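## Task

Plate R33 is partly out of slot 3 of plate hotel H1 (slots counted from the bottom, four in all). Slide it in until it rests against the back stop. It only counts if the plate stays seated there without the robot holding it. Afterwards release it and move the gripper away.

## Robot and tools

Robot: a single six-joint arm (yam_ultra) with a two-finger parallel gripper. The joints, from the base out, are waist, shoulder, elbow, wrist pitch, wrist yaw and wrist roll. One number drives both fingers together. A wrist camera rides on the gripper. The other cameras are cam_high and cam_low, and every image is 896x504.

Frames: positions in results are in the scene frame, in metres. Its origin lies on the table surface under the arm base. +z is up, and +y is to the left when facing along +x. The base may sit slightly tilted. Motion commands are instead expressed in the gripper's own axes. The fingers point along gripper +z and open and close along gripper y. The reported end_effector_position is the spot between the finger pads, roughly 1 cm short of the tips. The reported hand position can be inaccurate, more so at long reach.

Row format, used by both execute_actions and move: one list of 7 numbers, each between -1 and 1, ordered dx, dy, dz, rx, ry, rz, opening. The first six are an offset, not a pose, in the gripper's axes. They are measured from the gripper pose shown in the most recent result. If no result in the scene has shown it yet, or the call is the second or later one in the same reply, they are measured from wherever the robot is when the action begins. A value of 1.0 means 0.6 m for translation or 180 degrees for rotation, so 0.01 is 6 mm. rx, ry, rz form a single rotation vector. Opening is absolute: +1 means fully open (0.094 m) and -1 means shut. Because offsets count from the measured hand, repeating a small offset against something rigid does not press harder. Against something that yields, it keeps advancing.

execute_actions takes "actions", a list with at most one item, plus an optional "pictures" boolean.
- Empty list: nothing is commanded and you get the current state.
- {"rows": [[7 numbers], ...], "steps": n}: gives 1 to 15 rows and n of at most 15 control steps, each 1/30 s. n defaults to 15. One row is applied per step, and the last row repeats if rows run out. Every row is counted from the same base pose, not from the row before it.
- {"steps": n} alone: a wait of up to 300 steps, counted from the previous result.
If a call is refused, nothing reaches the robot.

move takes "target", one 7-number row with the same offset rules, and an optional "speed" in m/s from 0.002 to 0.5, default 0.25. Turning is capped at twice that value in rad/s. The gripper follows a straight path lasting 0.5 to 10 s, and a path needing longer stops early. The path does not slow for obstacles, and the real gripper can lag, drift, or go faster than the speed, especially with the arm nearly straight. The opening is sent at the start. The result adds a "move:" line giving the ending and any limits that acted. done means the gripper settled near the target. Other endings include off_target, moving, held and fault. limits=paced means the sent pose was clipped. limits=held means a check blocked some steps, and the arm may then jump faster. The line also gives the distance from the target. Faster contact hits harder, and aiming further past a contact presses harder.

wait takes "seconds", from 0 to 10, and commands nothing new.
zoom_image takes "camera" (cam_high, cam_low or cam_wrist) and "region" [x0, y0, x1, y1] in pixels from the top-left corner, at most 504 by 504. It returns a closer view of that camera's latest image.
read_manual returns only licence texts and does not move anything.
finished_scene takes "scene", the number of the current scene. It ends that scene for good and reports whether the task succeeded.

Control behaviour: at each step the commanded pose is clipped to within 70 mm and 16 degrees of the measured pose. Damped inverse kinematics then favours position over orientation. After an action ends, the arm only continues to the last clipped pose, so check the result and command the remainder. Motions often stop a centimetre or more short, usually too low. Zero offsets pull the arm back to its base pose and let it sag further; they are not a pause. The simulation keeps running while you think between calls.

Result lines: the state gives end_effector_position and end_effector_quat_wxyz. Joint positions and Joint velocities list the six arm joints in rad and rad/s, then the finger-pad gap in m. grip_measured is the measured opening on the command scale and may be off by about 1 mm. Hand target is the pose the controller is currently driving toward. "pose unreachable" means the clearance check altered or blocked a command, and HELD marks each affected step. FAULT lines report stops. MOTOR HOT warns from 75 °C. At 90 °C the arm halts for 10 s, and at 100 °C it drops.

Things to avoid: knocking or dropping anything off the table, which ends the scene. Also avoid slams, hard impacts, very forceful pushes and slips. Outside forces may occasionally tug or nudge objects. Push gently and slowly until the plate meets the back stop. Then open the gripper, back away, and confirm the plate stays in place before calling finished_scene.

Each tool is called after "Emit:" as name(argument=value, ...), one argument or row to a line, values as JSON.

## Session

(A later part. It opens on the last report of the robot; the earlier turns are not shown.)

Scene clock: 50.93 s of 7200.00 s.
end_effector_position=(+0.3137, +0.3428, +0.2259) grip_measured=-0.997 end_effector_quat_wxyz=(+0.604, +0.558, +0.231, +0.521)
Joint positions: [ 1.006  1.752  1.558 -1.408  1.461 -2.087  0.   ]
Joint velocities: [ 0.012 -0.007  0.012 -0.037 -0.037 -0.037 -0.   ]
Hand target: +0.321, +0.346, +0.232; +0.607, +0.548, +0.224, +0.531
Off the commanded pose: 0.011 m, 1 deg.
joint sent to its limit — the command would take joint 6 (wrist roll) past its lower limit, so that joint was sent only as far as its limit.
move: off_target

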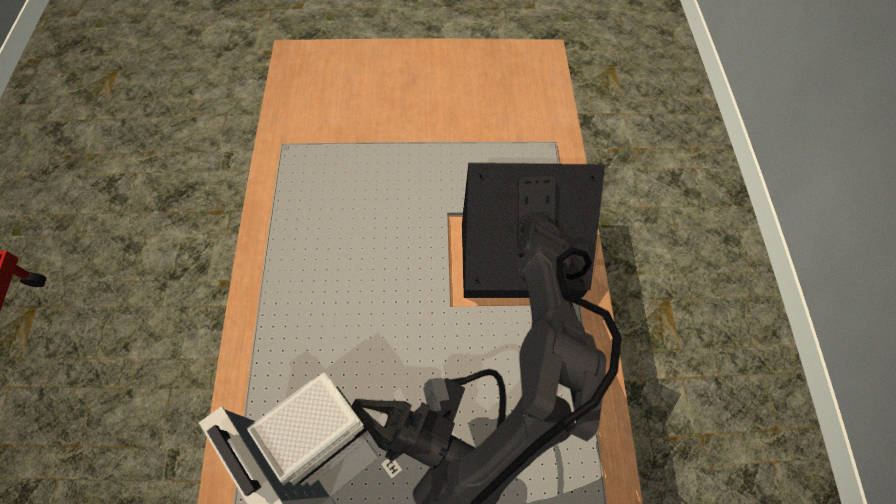

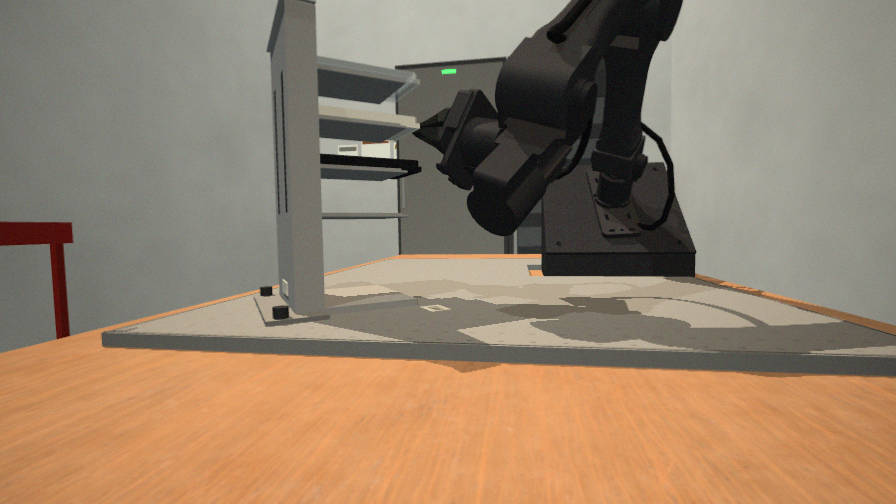

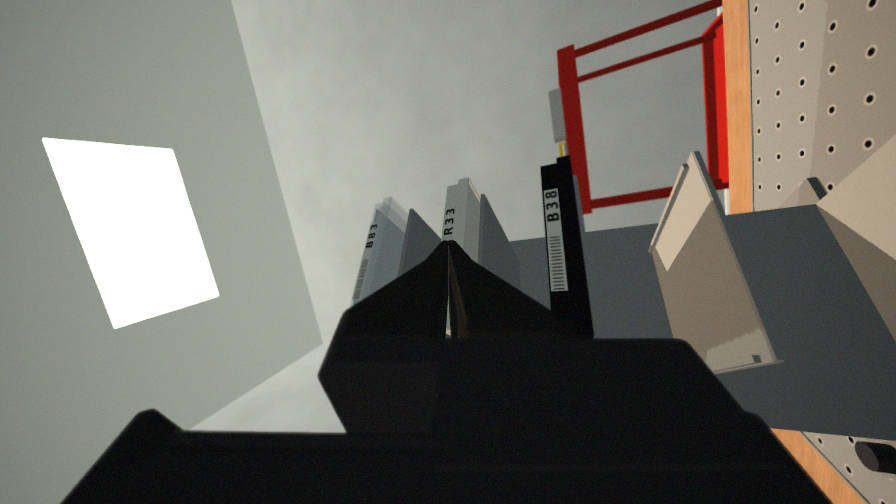

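Emit:
move(
  target=[-0.06,0.03,-0.12,0,0,0,-1],
  speed=0.1,
)

Emit:
zoom_image(
  camera="cam_low",
  region=[260,40,460,230],
)

Scene clock: 52.67 s of 7200.00 s.
end_effector_position=(+0.2354, +0.3425, +0.2075) grip_measured=-0.997 end_effector_quat_wxyz=(+0.523, +0.606, +0.304, +0.517)
Joint positions: [ 1.274  1.578  1.341 -1.559  1.405 -1.839  0.   ]
Joint velocities: [-0.012 -0.007 -0.012  0.037  0.007 -0.037 -0.001]
Hand target: +0.233, +0.340, +0.212; +0.527, +0.603, +0.309, +0.512
Off the commanded pose: 0.006 m, 14 deg.
joint sent to its limit — the command would take joint 4 (wrist pitch) past its lower limit, so that joint was sent only as far as its limit.
move: off_target

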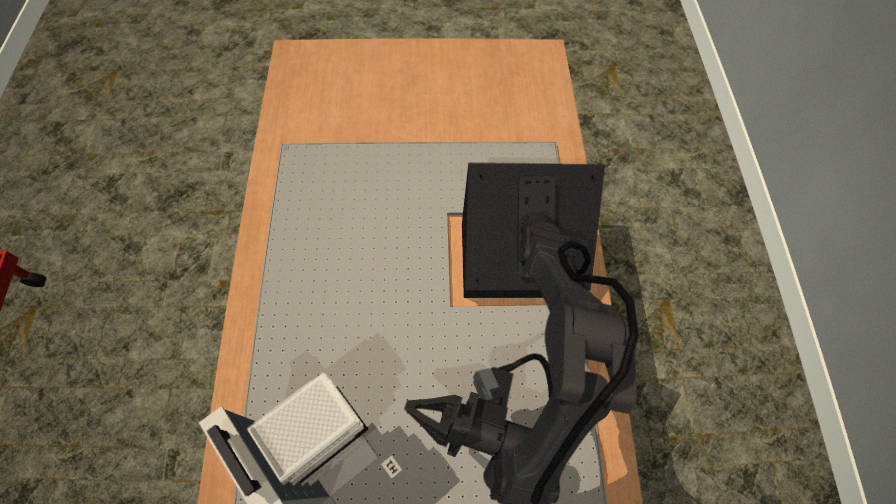

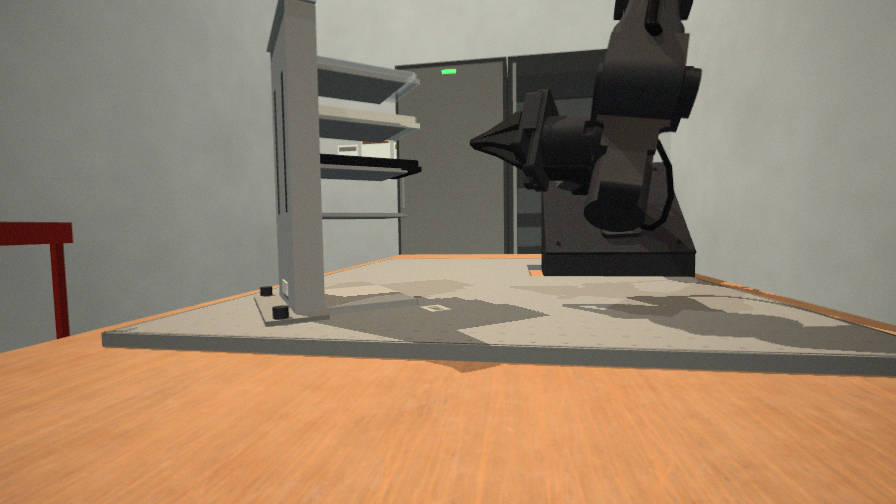

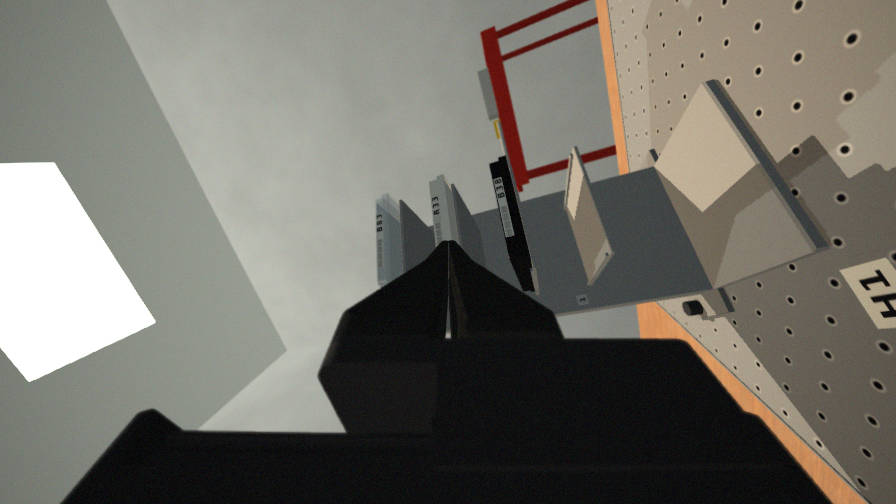

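Region (260, 40, 460, 230) of cam_low's 896x504 image, scaled by 2.520, with more detail than that image has; it fills the top 479 rows of this view, and the rest is white.

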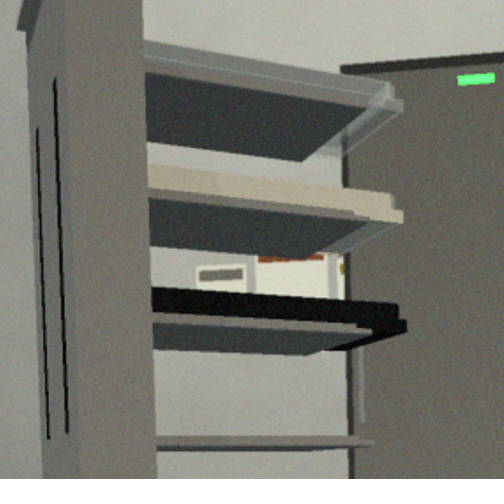

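Flush with the others.

Emit:
finished_scene(
  scene=1,
)

The scene is finished: the task was done.


## Next scene

Plate M60 is partly out of slot 4 of plate hotel H1. Slide it in until it rests against the back stop. It only counts if the plate stays seated there without the robot holding it. Afterwards release it and move the gripper away.

Emit:
execute_actions(
  actions=[],
)

Scene clock: 0.00 s of 7200.00 s.
end_effector_position=(+0.0832, +0.4115, +0.1432) grip_measured=+1.000 end_effector_quat_wxyz=(-0.040, +0.172, +0.851, +0.494)
Joint positions: [ 1.049  0.766  0.214  0.828 -0.362  2.027  0.094]
Joint velocities: [-0.002 -0.007 -0.002 -0.037  0.007 -0.007  0.   ]
Hand target: +0.085, +0.413, +0.146; -0.034, +0.169, +0.850, +0.497

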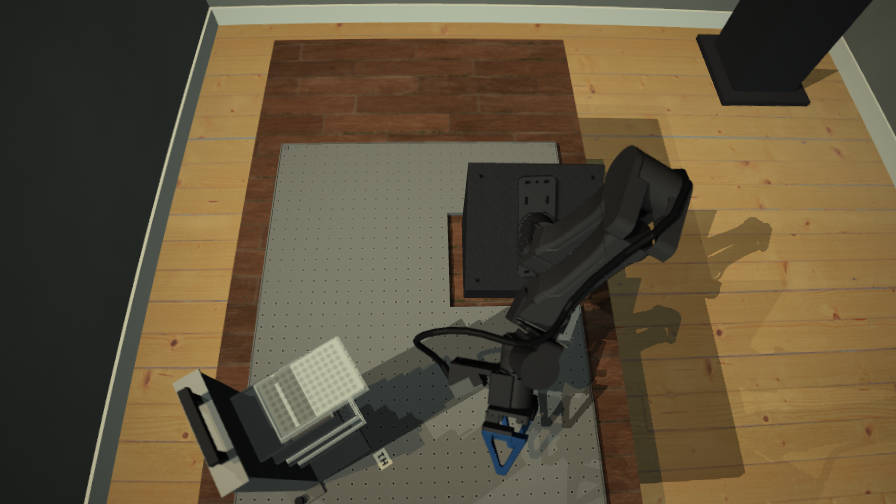

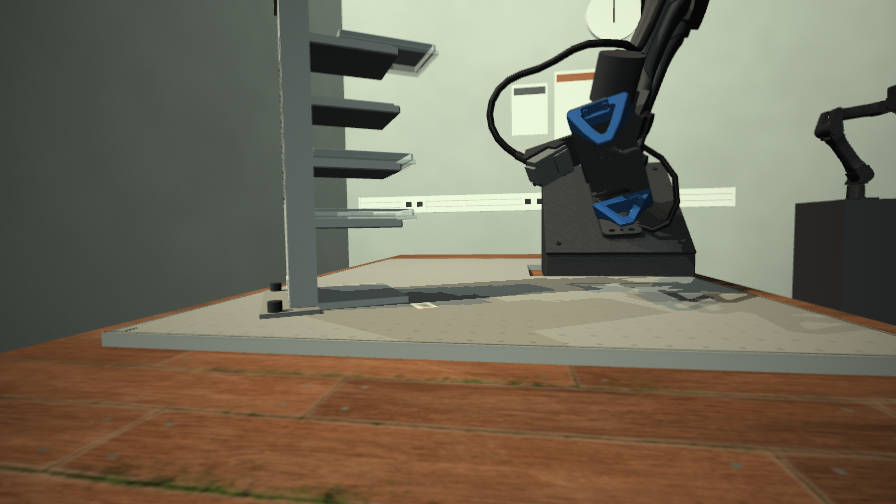

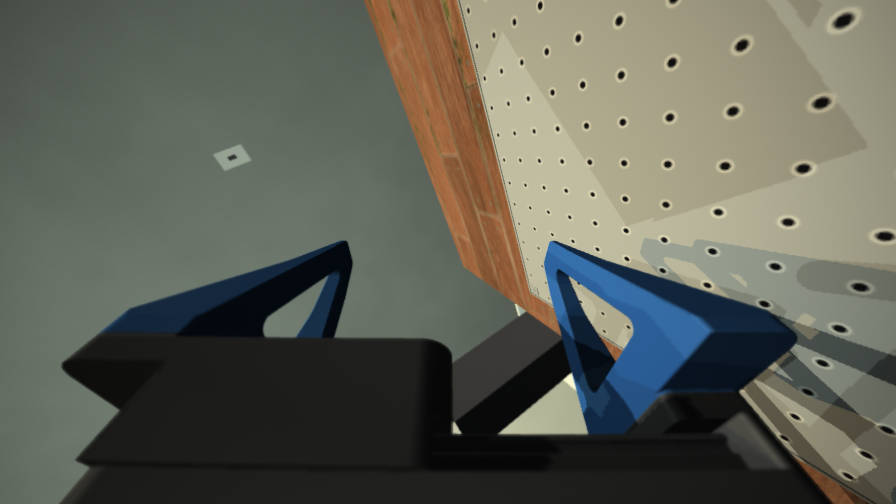

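Emit:
move(
  target=[-0.218,0.233,-0.37,0.45,-0.395,-0.447,-1],
)

Scene clock: 10.63 s of 7200.00 s.
end_effector_position=(+0.2319, +0.2546, +0.3332) grip_measured=-0.997 end_effector_quat_wxyz=(+0.560, -0.196, +0.728, -0.343)
Joint positions: [ 0.794  0.618  0.883 -0.732  0.888  0.359  0.   ]
Joint velocities: [-0.007  0.002 -0.007 -0.022 -0.022  0.022  0.001]
Hand target: +0.231, +0.250, +0.339; +0.572, -0.186, +0.720, -0.346
Off the commanded pose: 0.008 m, 2 deg.
After step 90, 2.23 s passed at rest.
move: done

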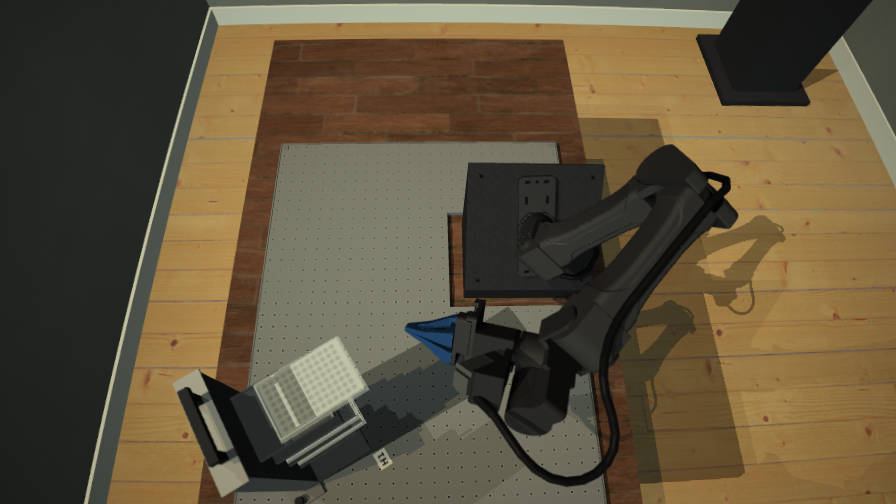

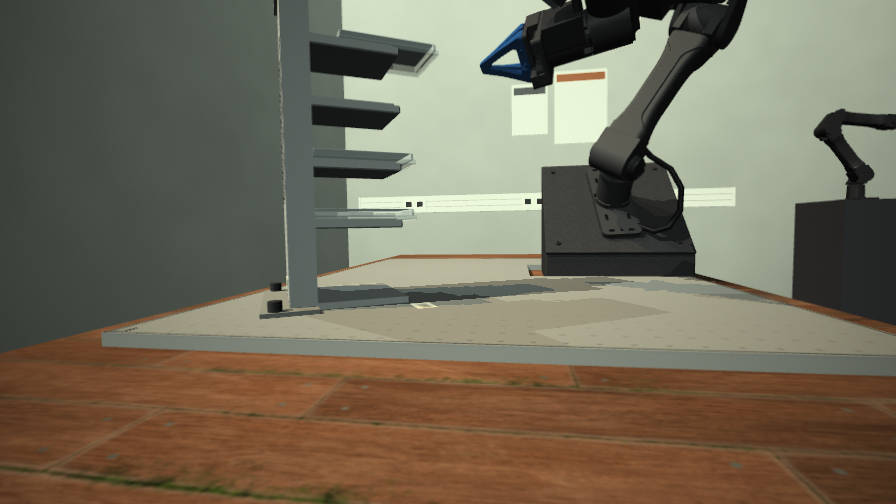

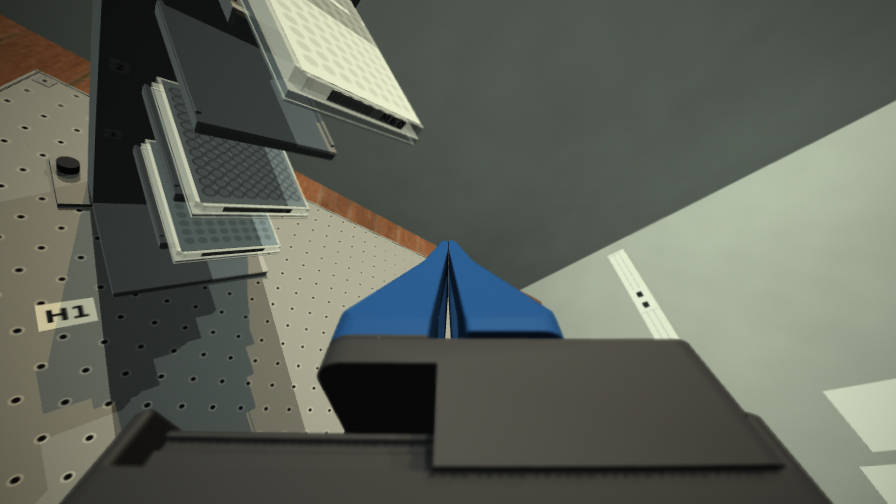

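Emit:
move(
  target=[-0.07,0.055,0.065,0,0,0,-1],
  speed=0.1,
)

Scene clock: 13.03 s of 7200.00 s.
end_effector_position=(+0.2811, +0.2883, +0.3220) grip_measured=-0.997 end_effector_quat_wxyz=(+0.544, -0.205, +0.735, -0.348)
Joint positions: [ 0.67   0.858  1.006 -0.588  0.754  0.278  0.   ]
Joint velocities: [-0.017  0.022  0.002  0.051 -0.007 -0.022 -0.   ]
Hand target: +0.284, +0.294, +0.333; +0.559, -0.195, +0.729, -0.343
Off the commanded pose: 0.013 m, 2 deg.
move: off_target

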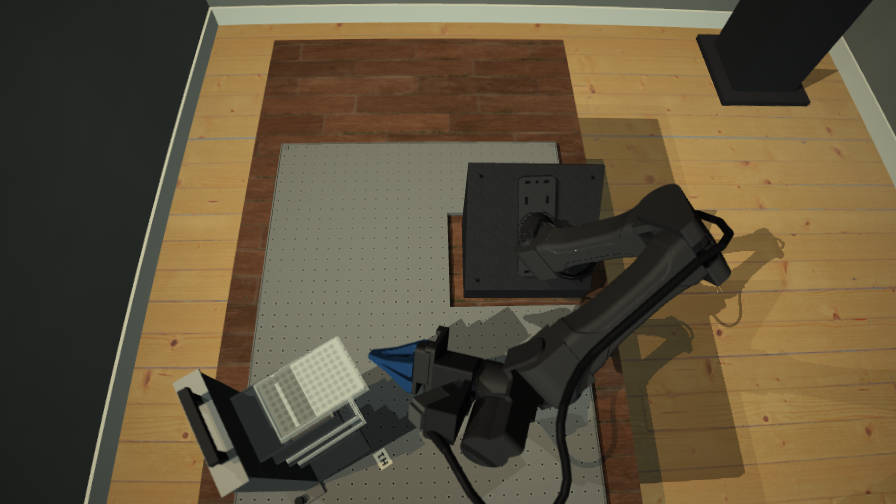

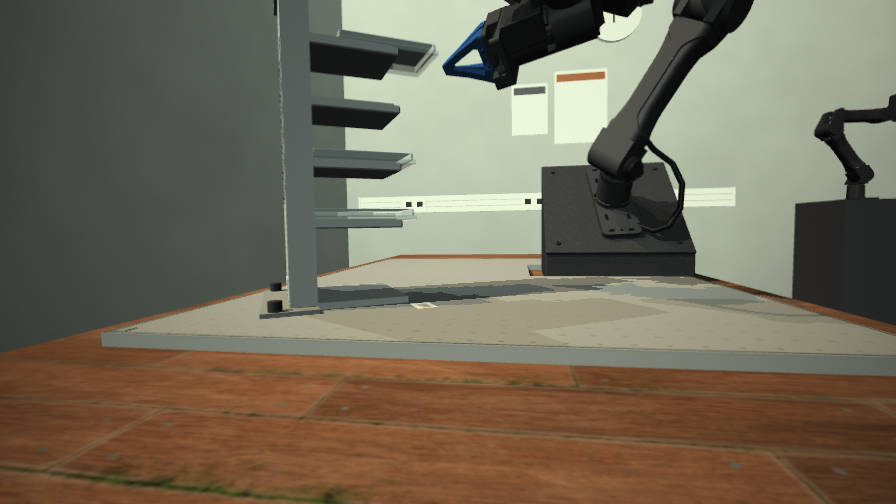

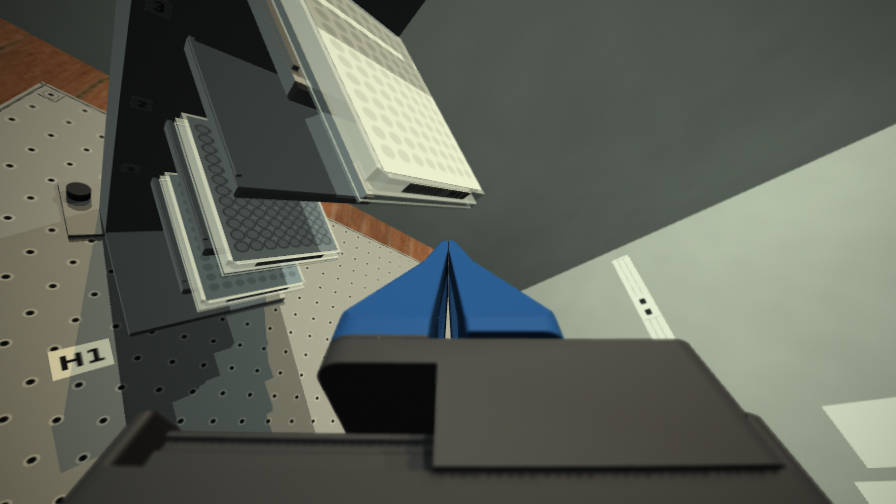

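Emit:
move(
  target=[-0.043,-0.005,0.012,0,0,0,-1],
  speed=0.04,
)

Emit:
zoom_image(
  camera="cam_low",
  region=[300,0,520,120],
)

Scene clock: 14.87 s of 7200.00 s.
end_effector_position=(+0.2941, +0.3005, +0.3324) grip_measured=-0.997 end_effector_quat_wxyz=(+0.540, -0.211, +0.739, -0.344)
Joint positions: [ 0.605  0.911  1.087 -0.593  0.677  0.236  0.   ]
Joint velocities: [-0.022 -0.002 -0.012  0.007 -0.066 -0.022 -0.001]
Hand target: +0.296, +0.301, +0.340; +0.544, -0.204, +0.736, -0.348
Off the commanded pose: 0.008 m, 1 deg.
move: done

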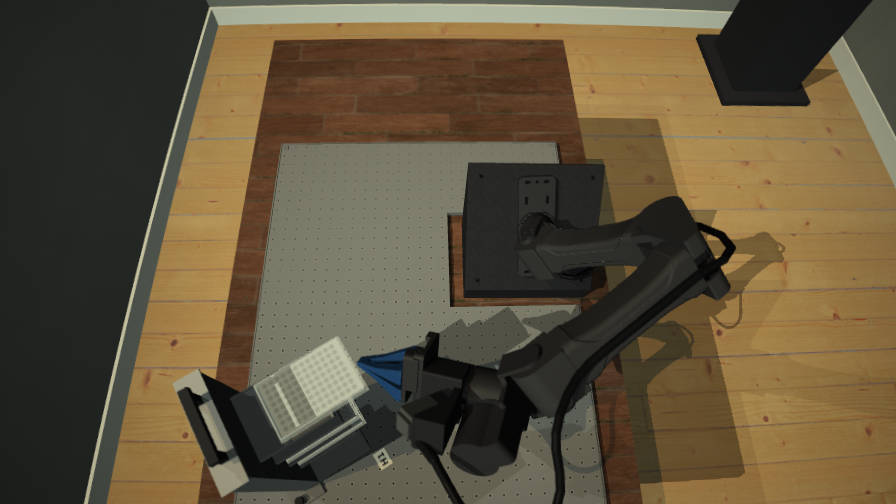

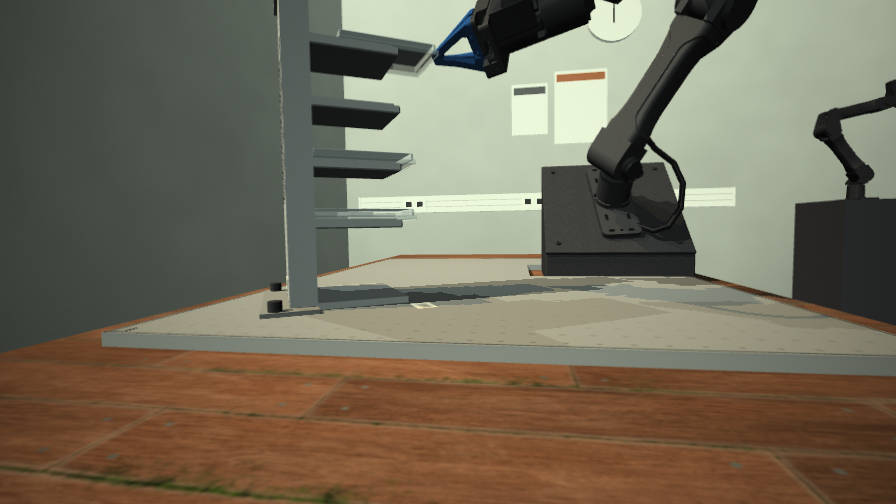

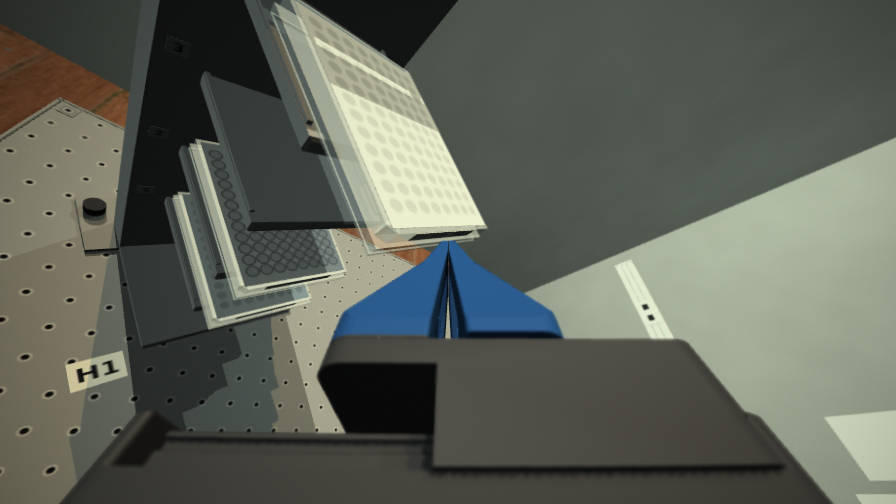

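Region (300, 0, 520, 120) of cam_low's 896x504 image, scaled by 2.291, with more detail than that image has; it fills the top 275 rows of this view, and the rest is white.

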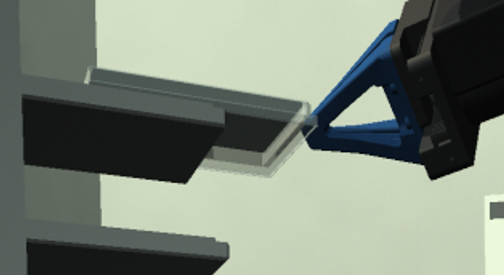

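Emit:
move(
  target=[-0.072,0.033,0.062,0,0,0,-1],
  speed=0.03,
)

Scene clock: 18.07 s of 7200.00 s.
end_effector_position=(+0.3283, +0.3172, +0.3267) grip_measured=-0.997 end_effector_quat_wxyz=(+0.504, -0.221, +0.751, -0.365)
Joint positions: [ 0.55   1.096  1.261 -0.646  0.61   0.198  0.   ]
Joint velocities: [-0.022  0.022 -0.022  0.022  0.007 -0.066 -0.   ]
Hand target: +0.342, +0.332, +0.341; +0.539, -0.210, +0.739, -0.344
Off the commanded pose: 0.026 m, 5 deg.
move: off_target

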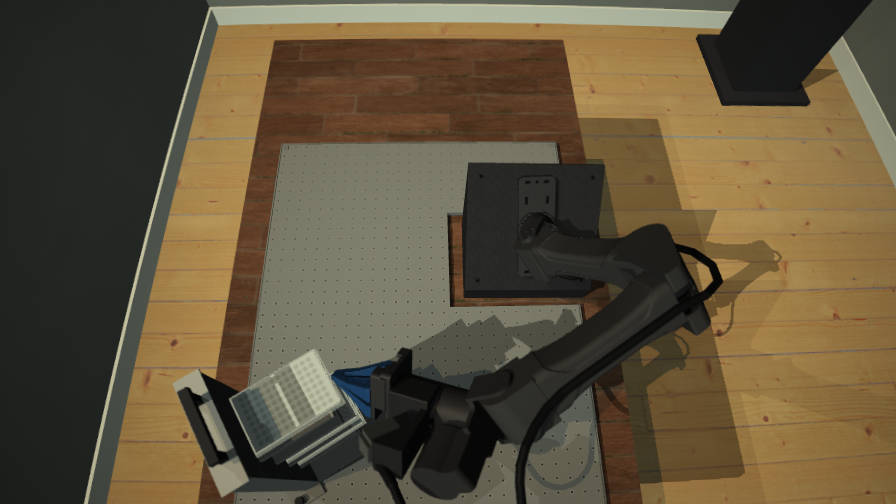

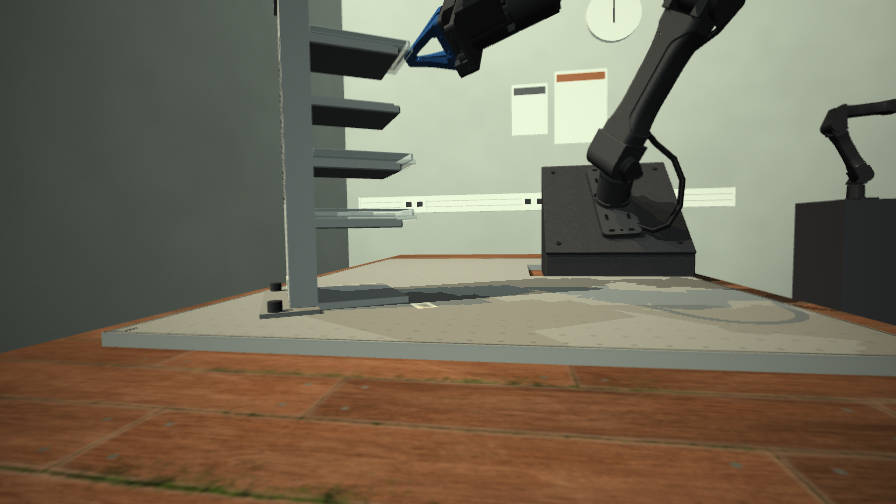

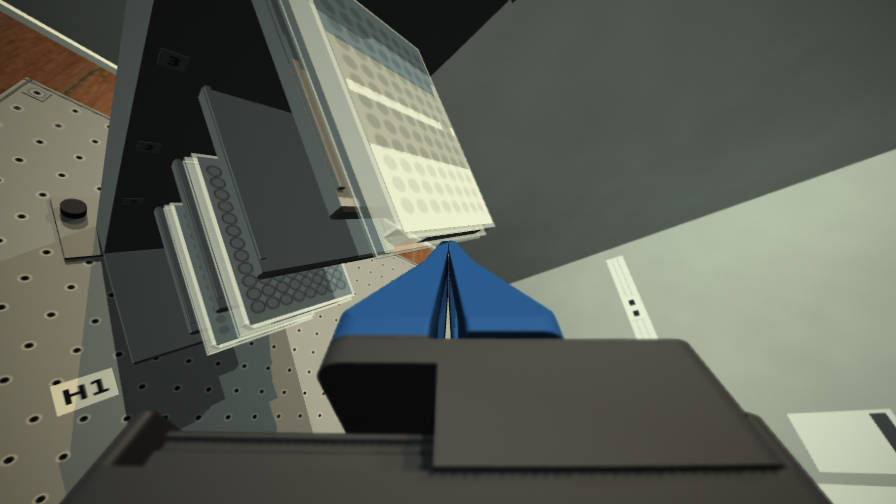

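Emit:
move(
  target=[0.0,0,-0.13,0,0,0,-1],
  speed=0.1,
)

Emit:
zoom_image(
  camera="cam_high",
  region=[160,320,420,504],
)

Emit:
zoom_image(
  camera="cam_low",
  region=[260,0,480,240],
)

Scene clock: 20.27 s of 7200.00 s.
end_effector_position=(+0.2586, +0.3392, +0.3329) grip_measured=-0.997 end_effector_quat_wxyz=(+0.491, -0.234, +0.752, -0.372)
Joint positions: [ 0.867  1.028  1.377 -1.     0.866  0.401  0.   ]
Joint velocities: [ 0.012 -0.007  0.017 -0.051  0.037  0.051 -0.001]
Hand target: +0.256, +0.343, +0.345; +0.506, -0.224, +0.748, -0.366
Off the commanded pose: 0.012 m, 2 deg.
move: off_target

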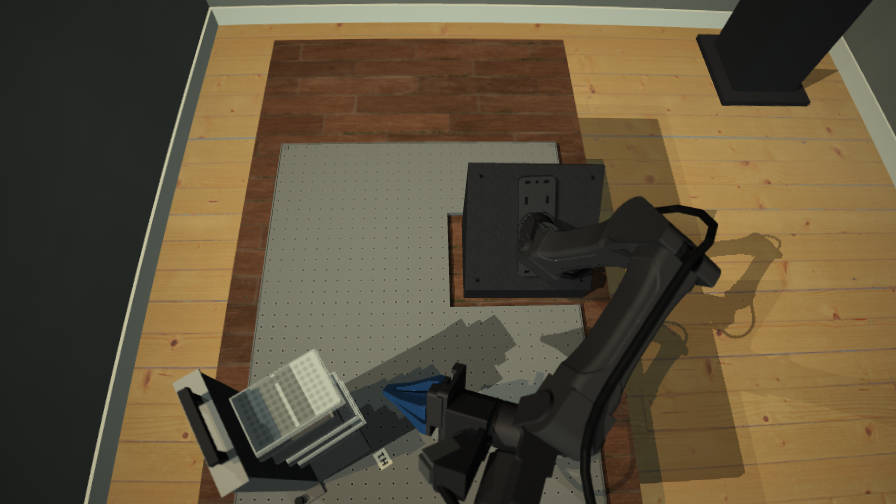

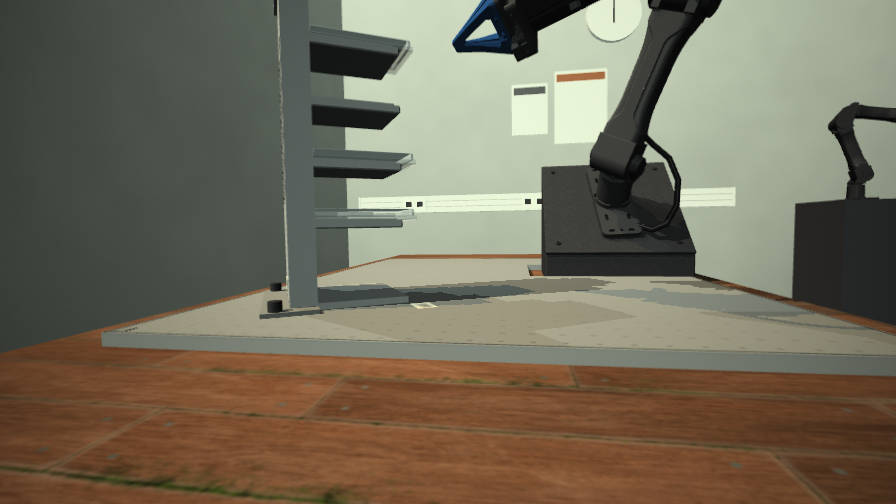

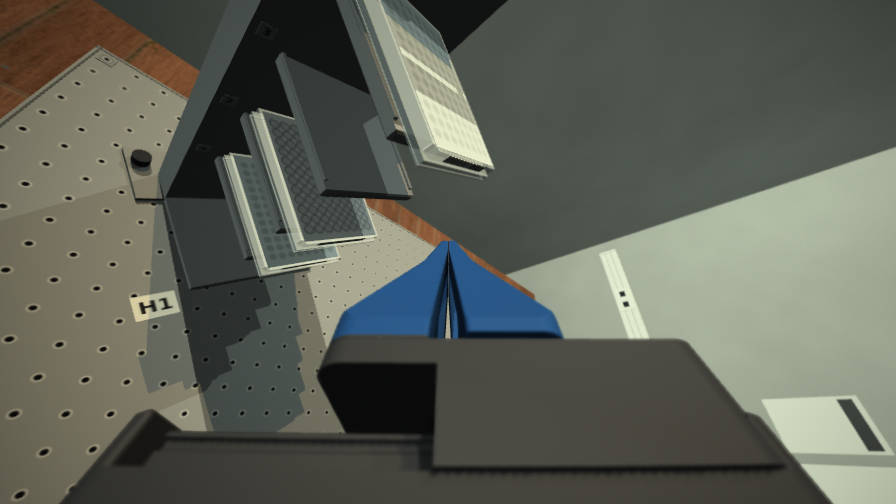

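Region (160, 320, 420, 504) of cam_high's 896x504 image, scaled by 1.938, with more detail than that image has; it fills the top 357 rows of this view, and the rest is white.

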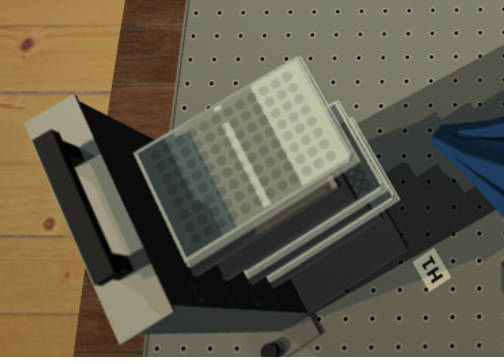

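Region (260, 0, 480, 240) of cam_low's 896x504 image, scaled by 2.100, with more detail than that image has; it fills the left 462 columns of this view, and the rest is white.

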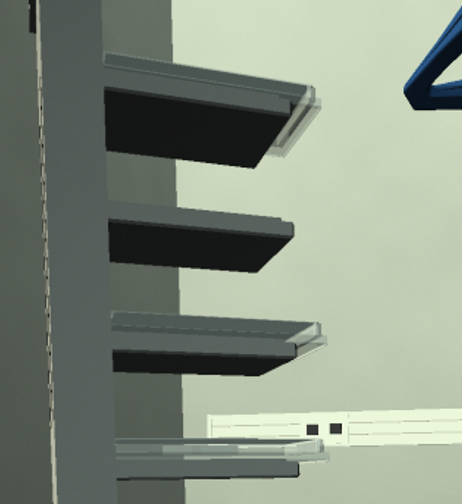

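Overhang matches the other seated plates.

Emit:
finished_scene(
  scene=2,
)

The scene is finished: the task was done.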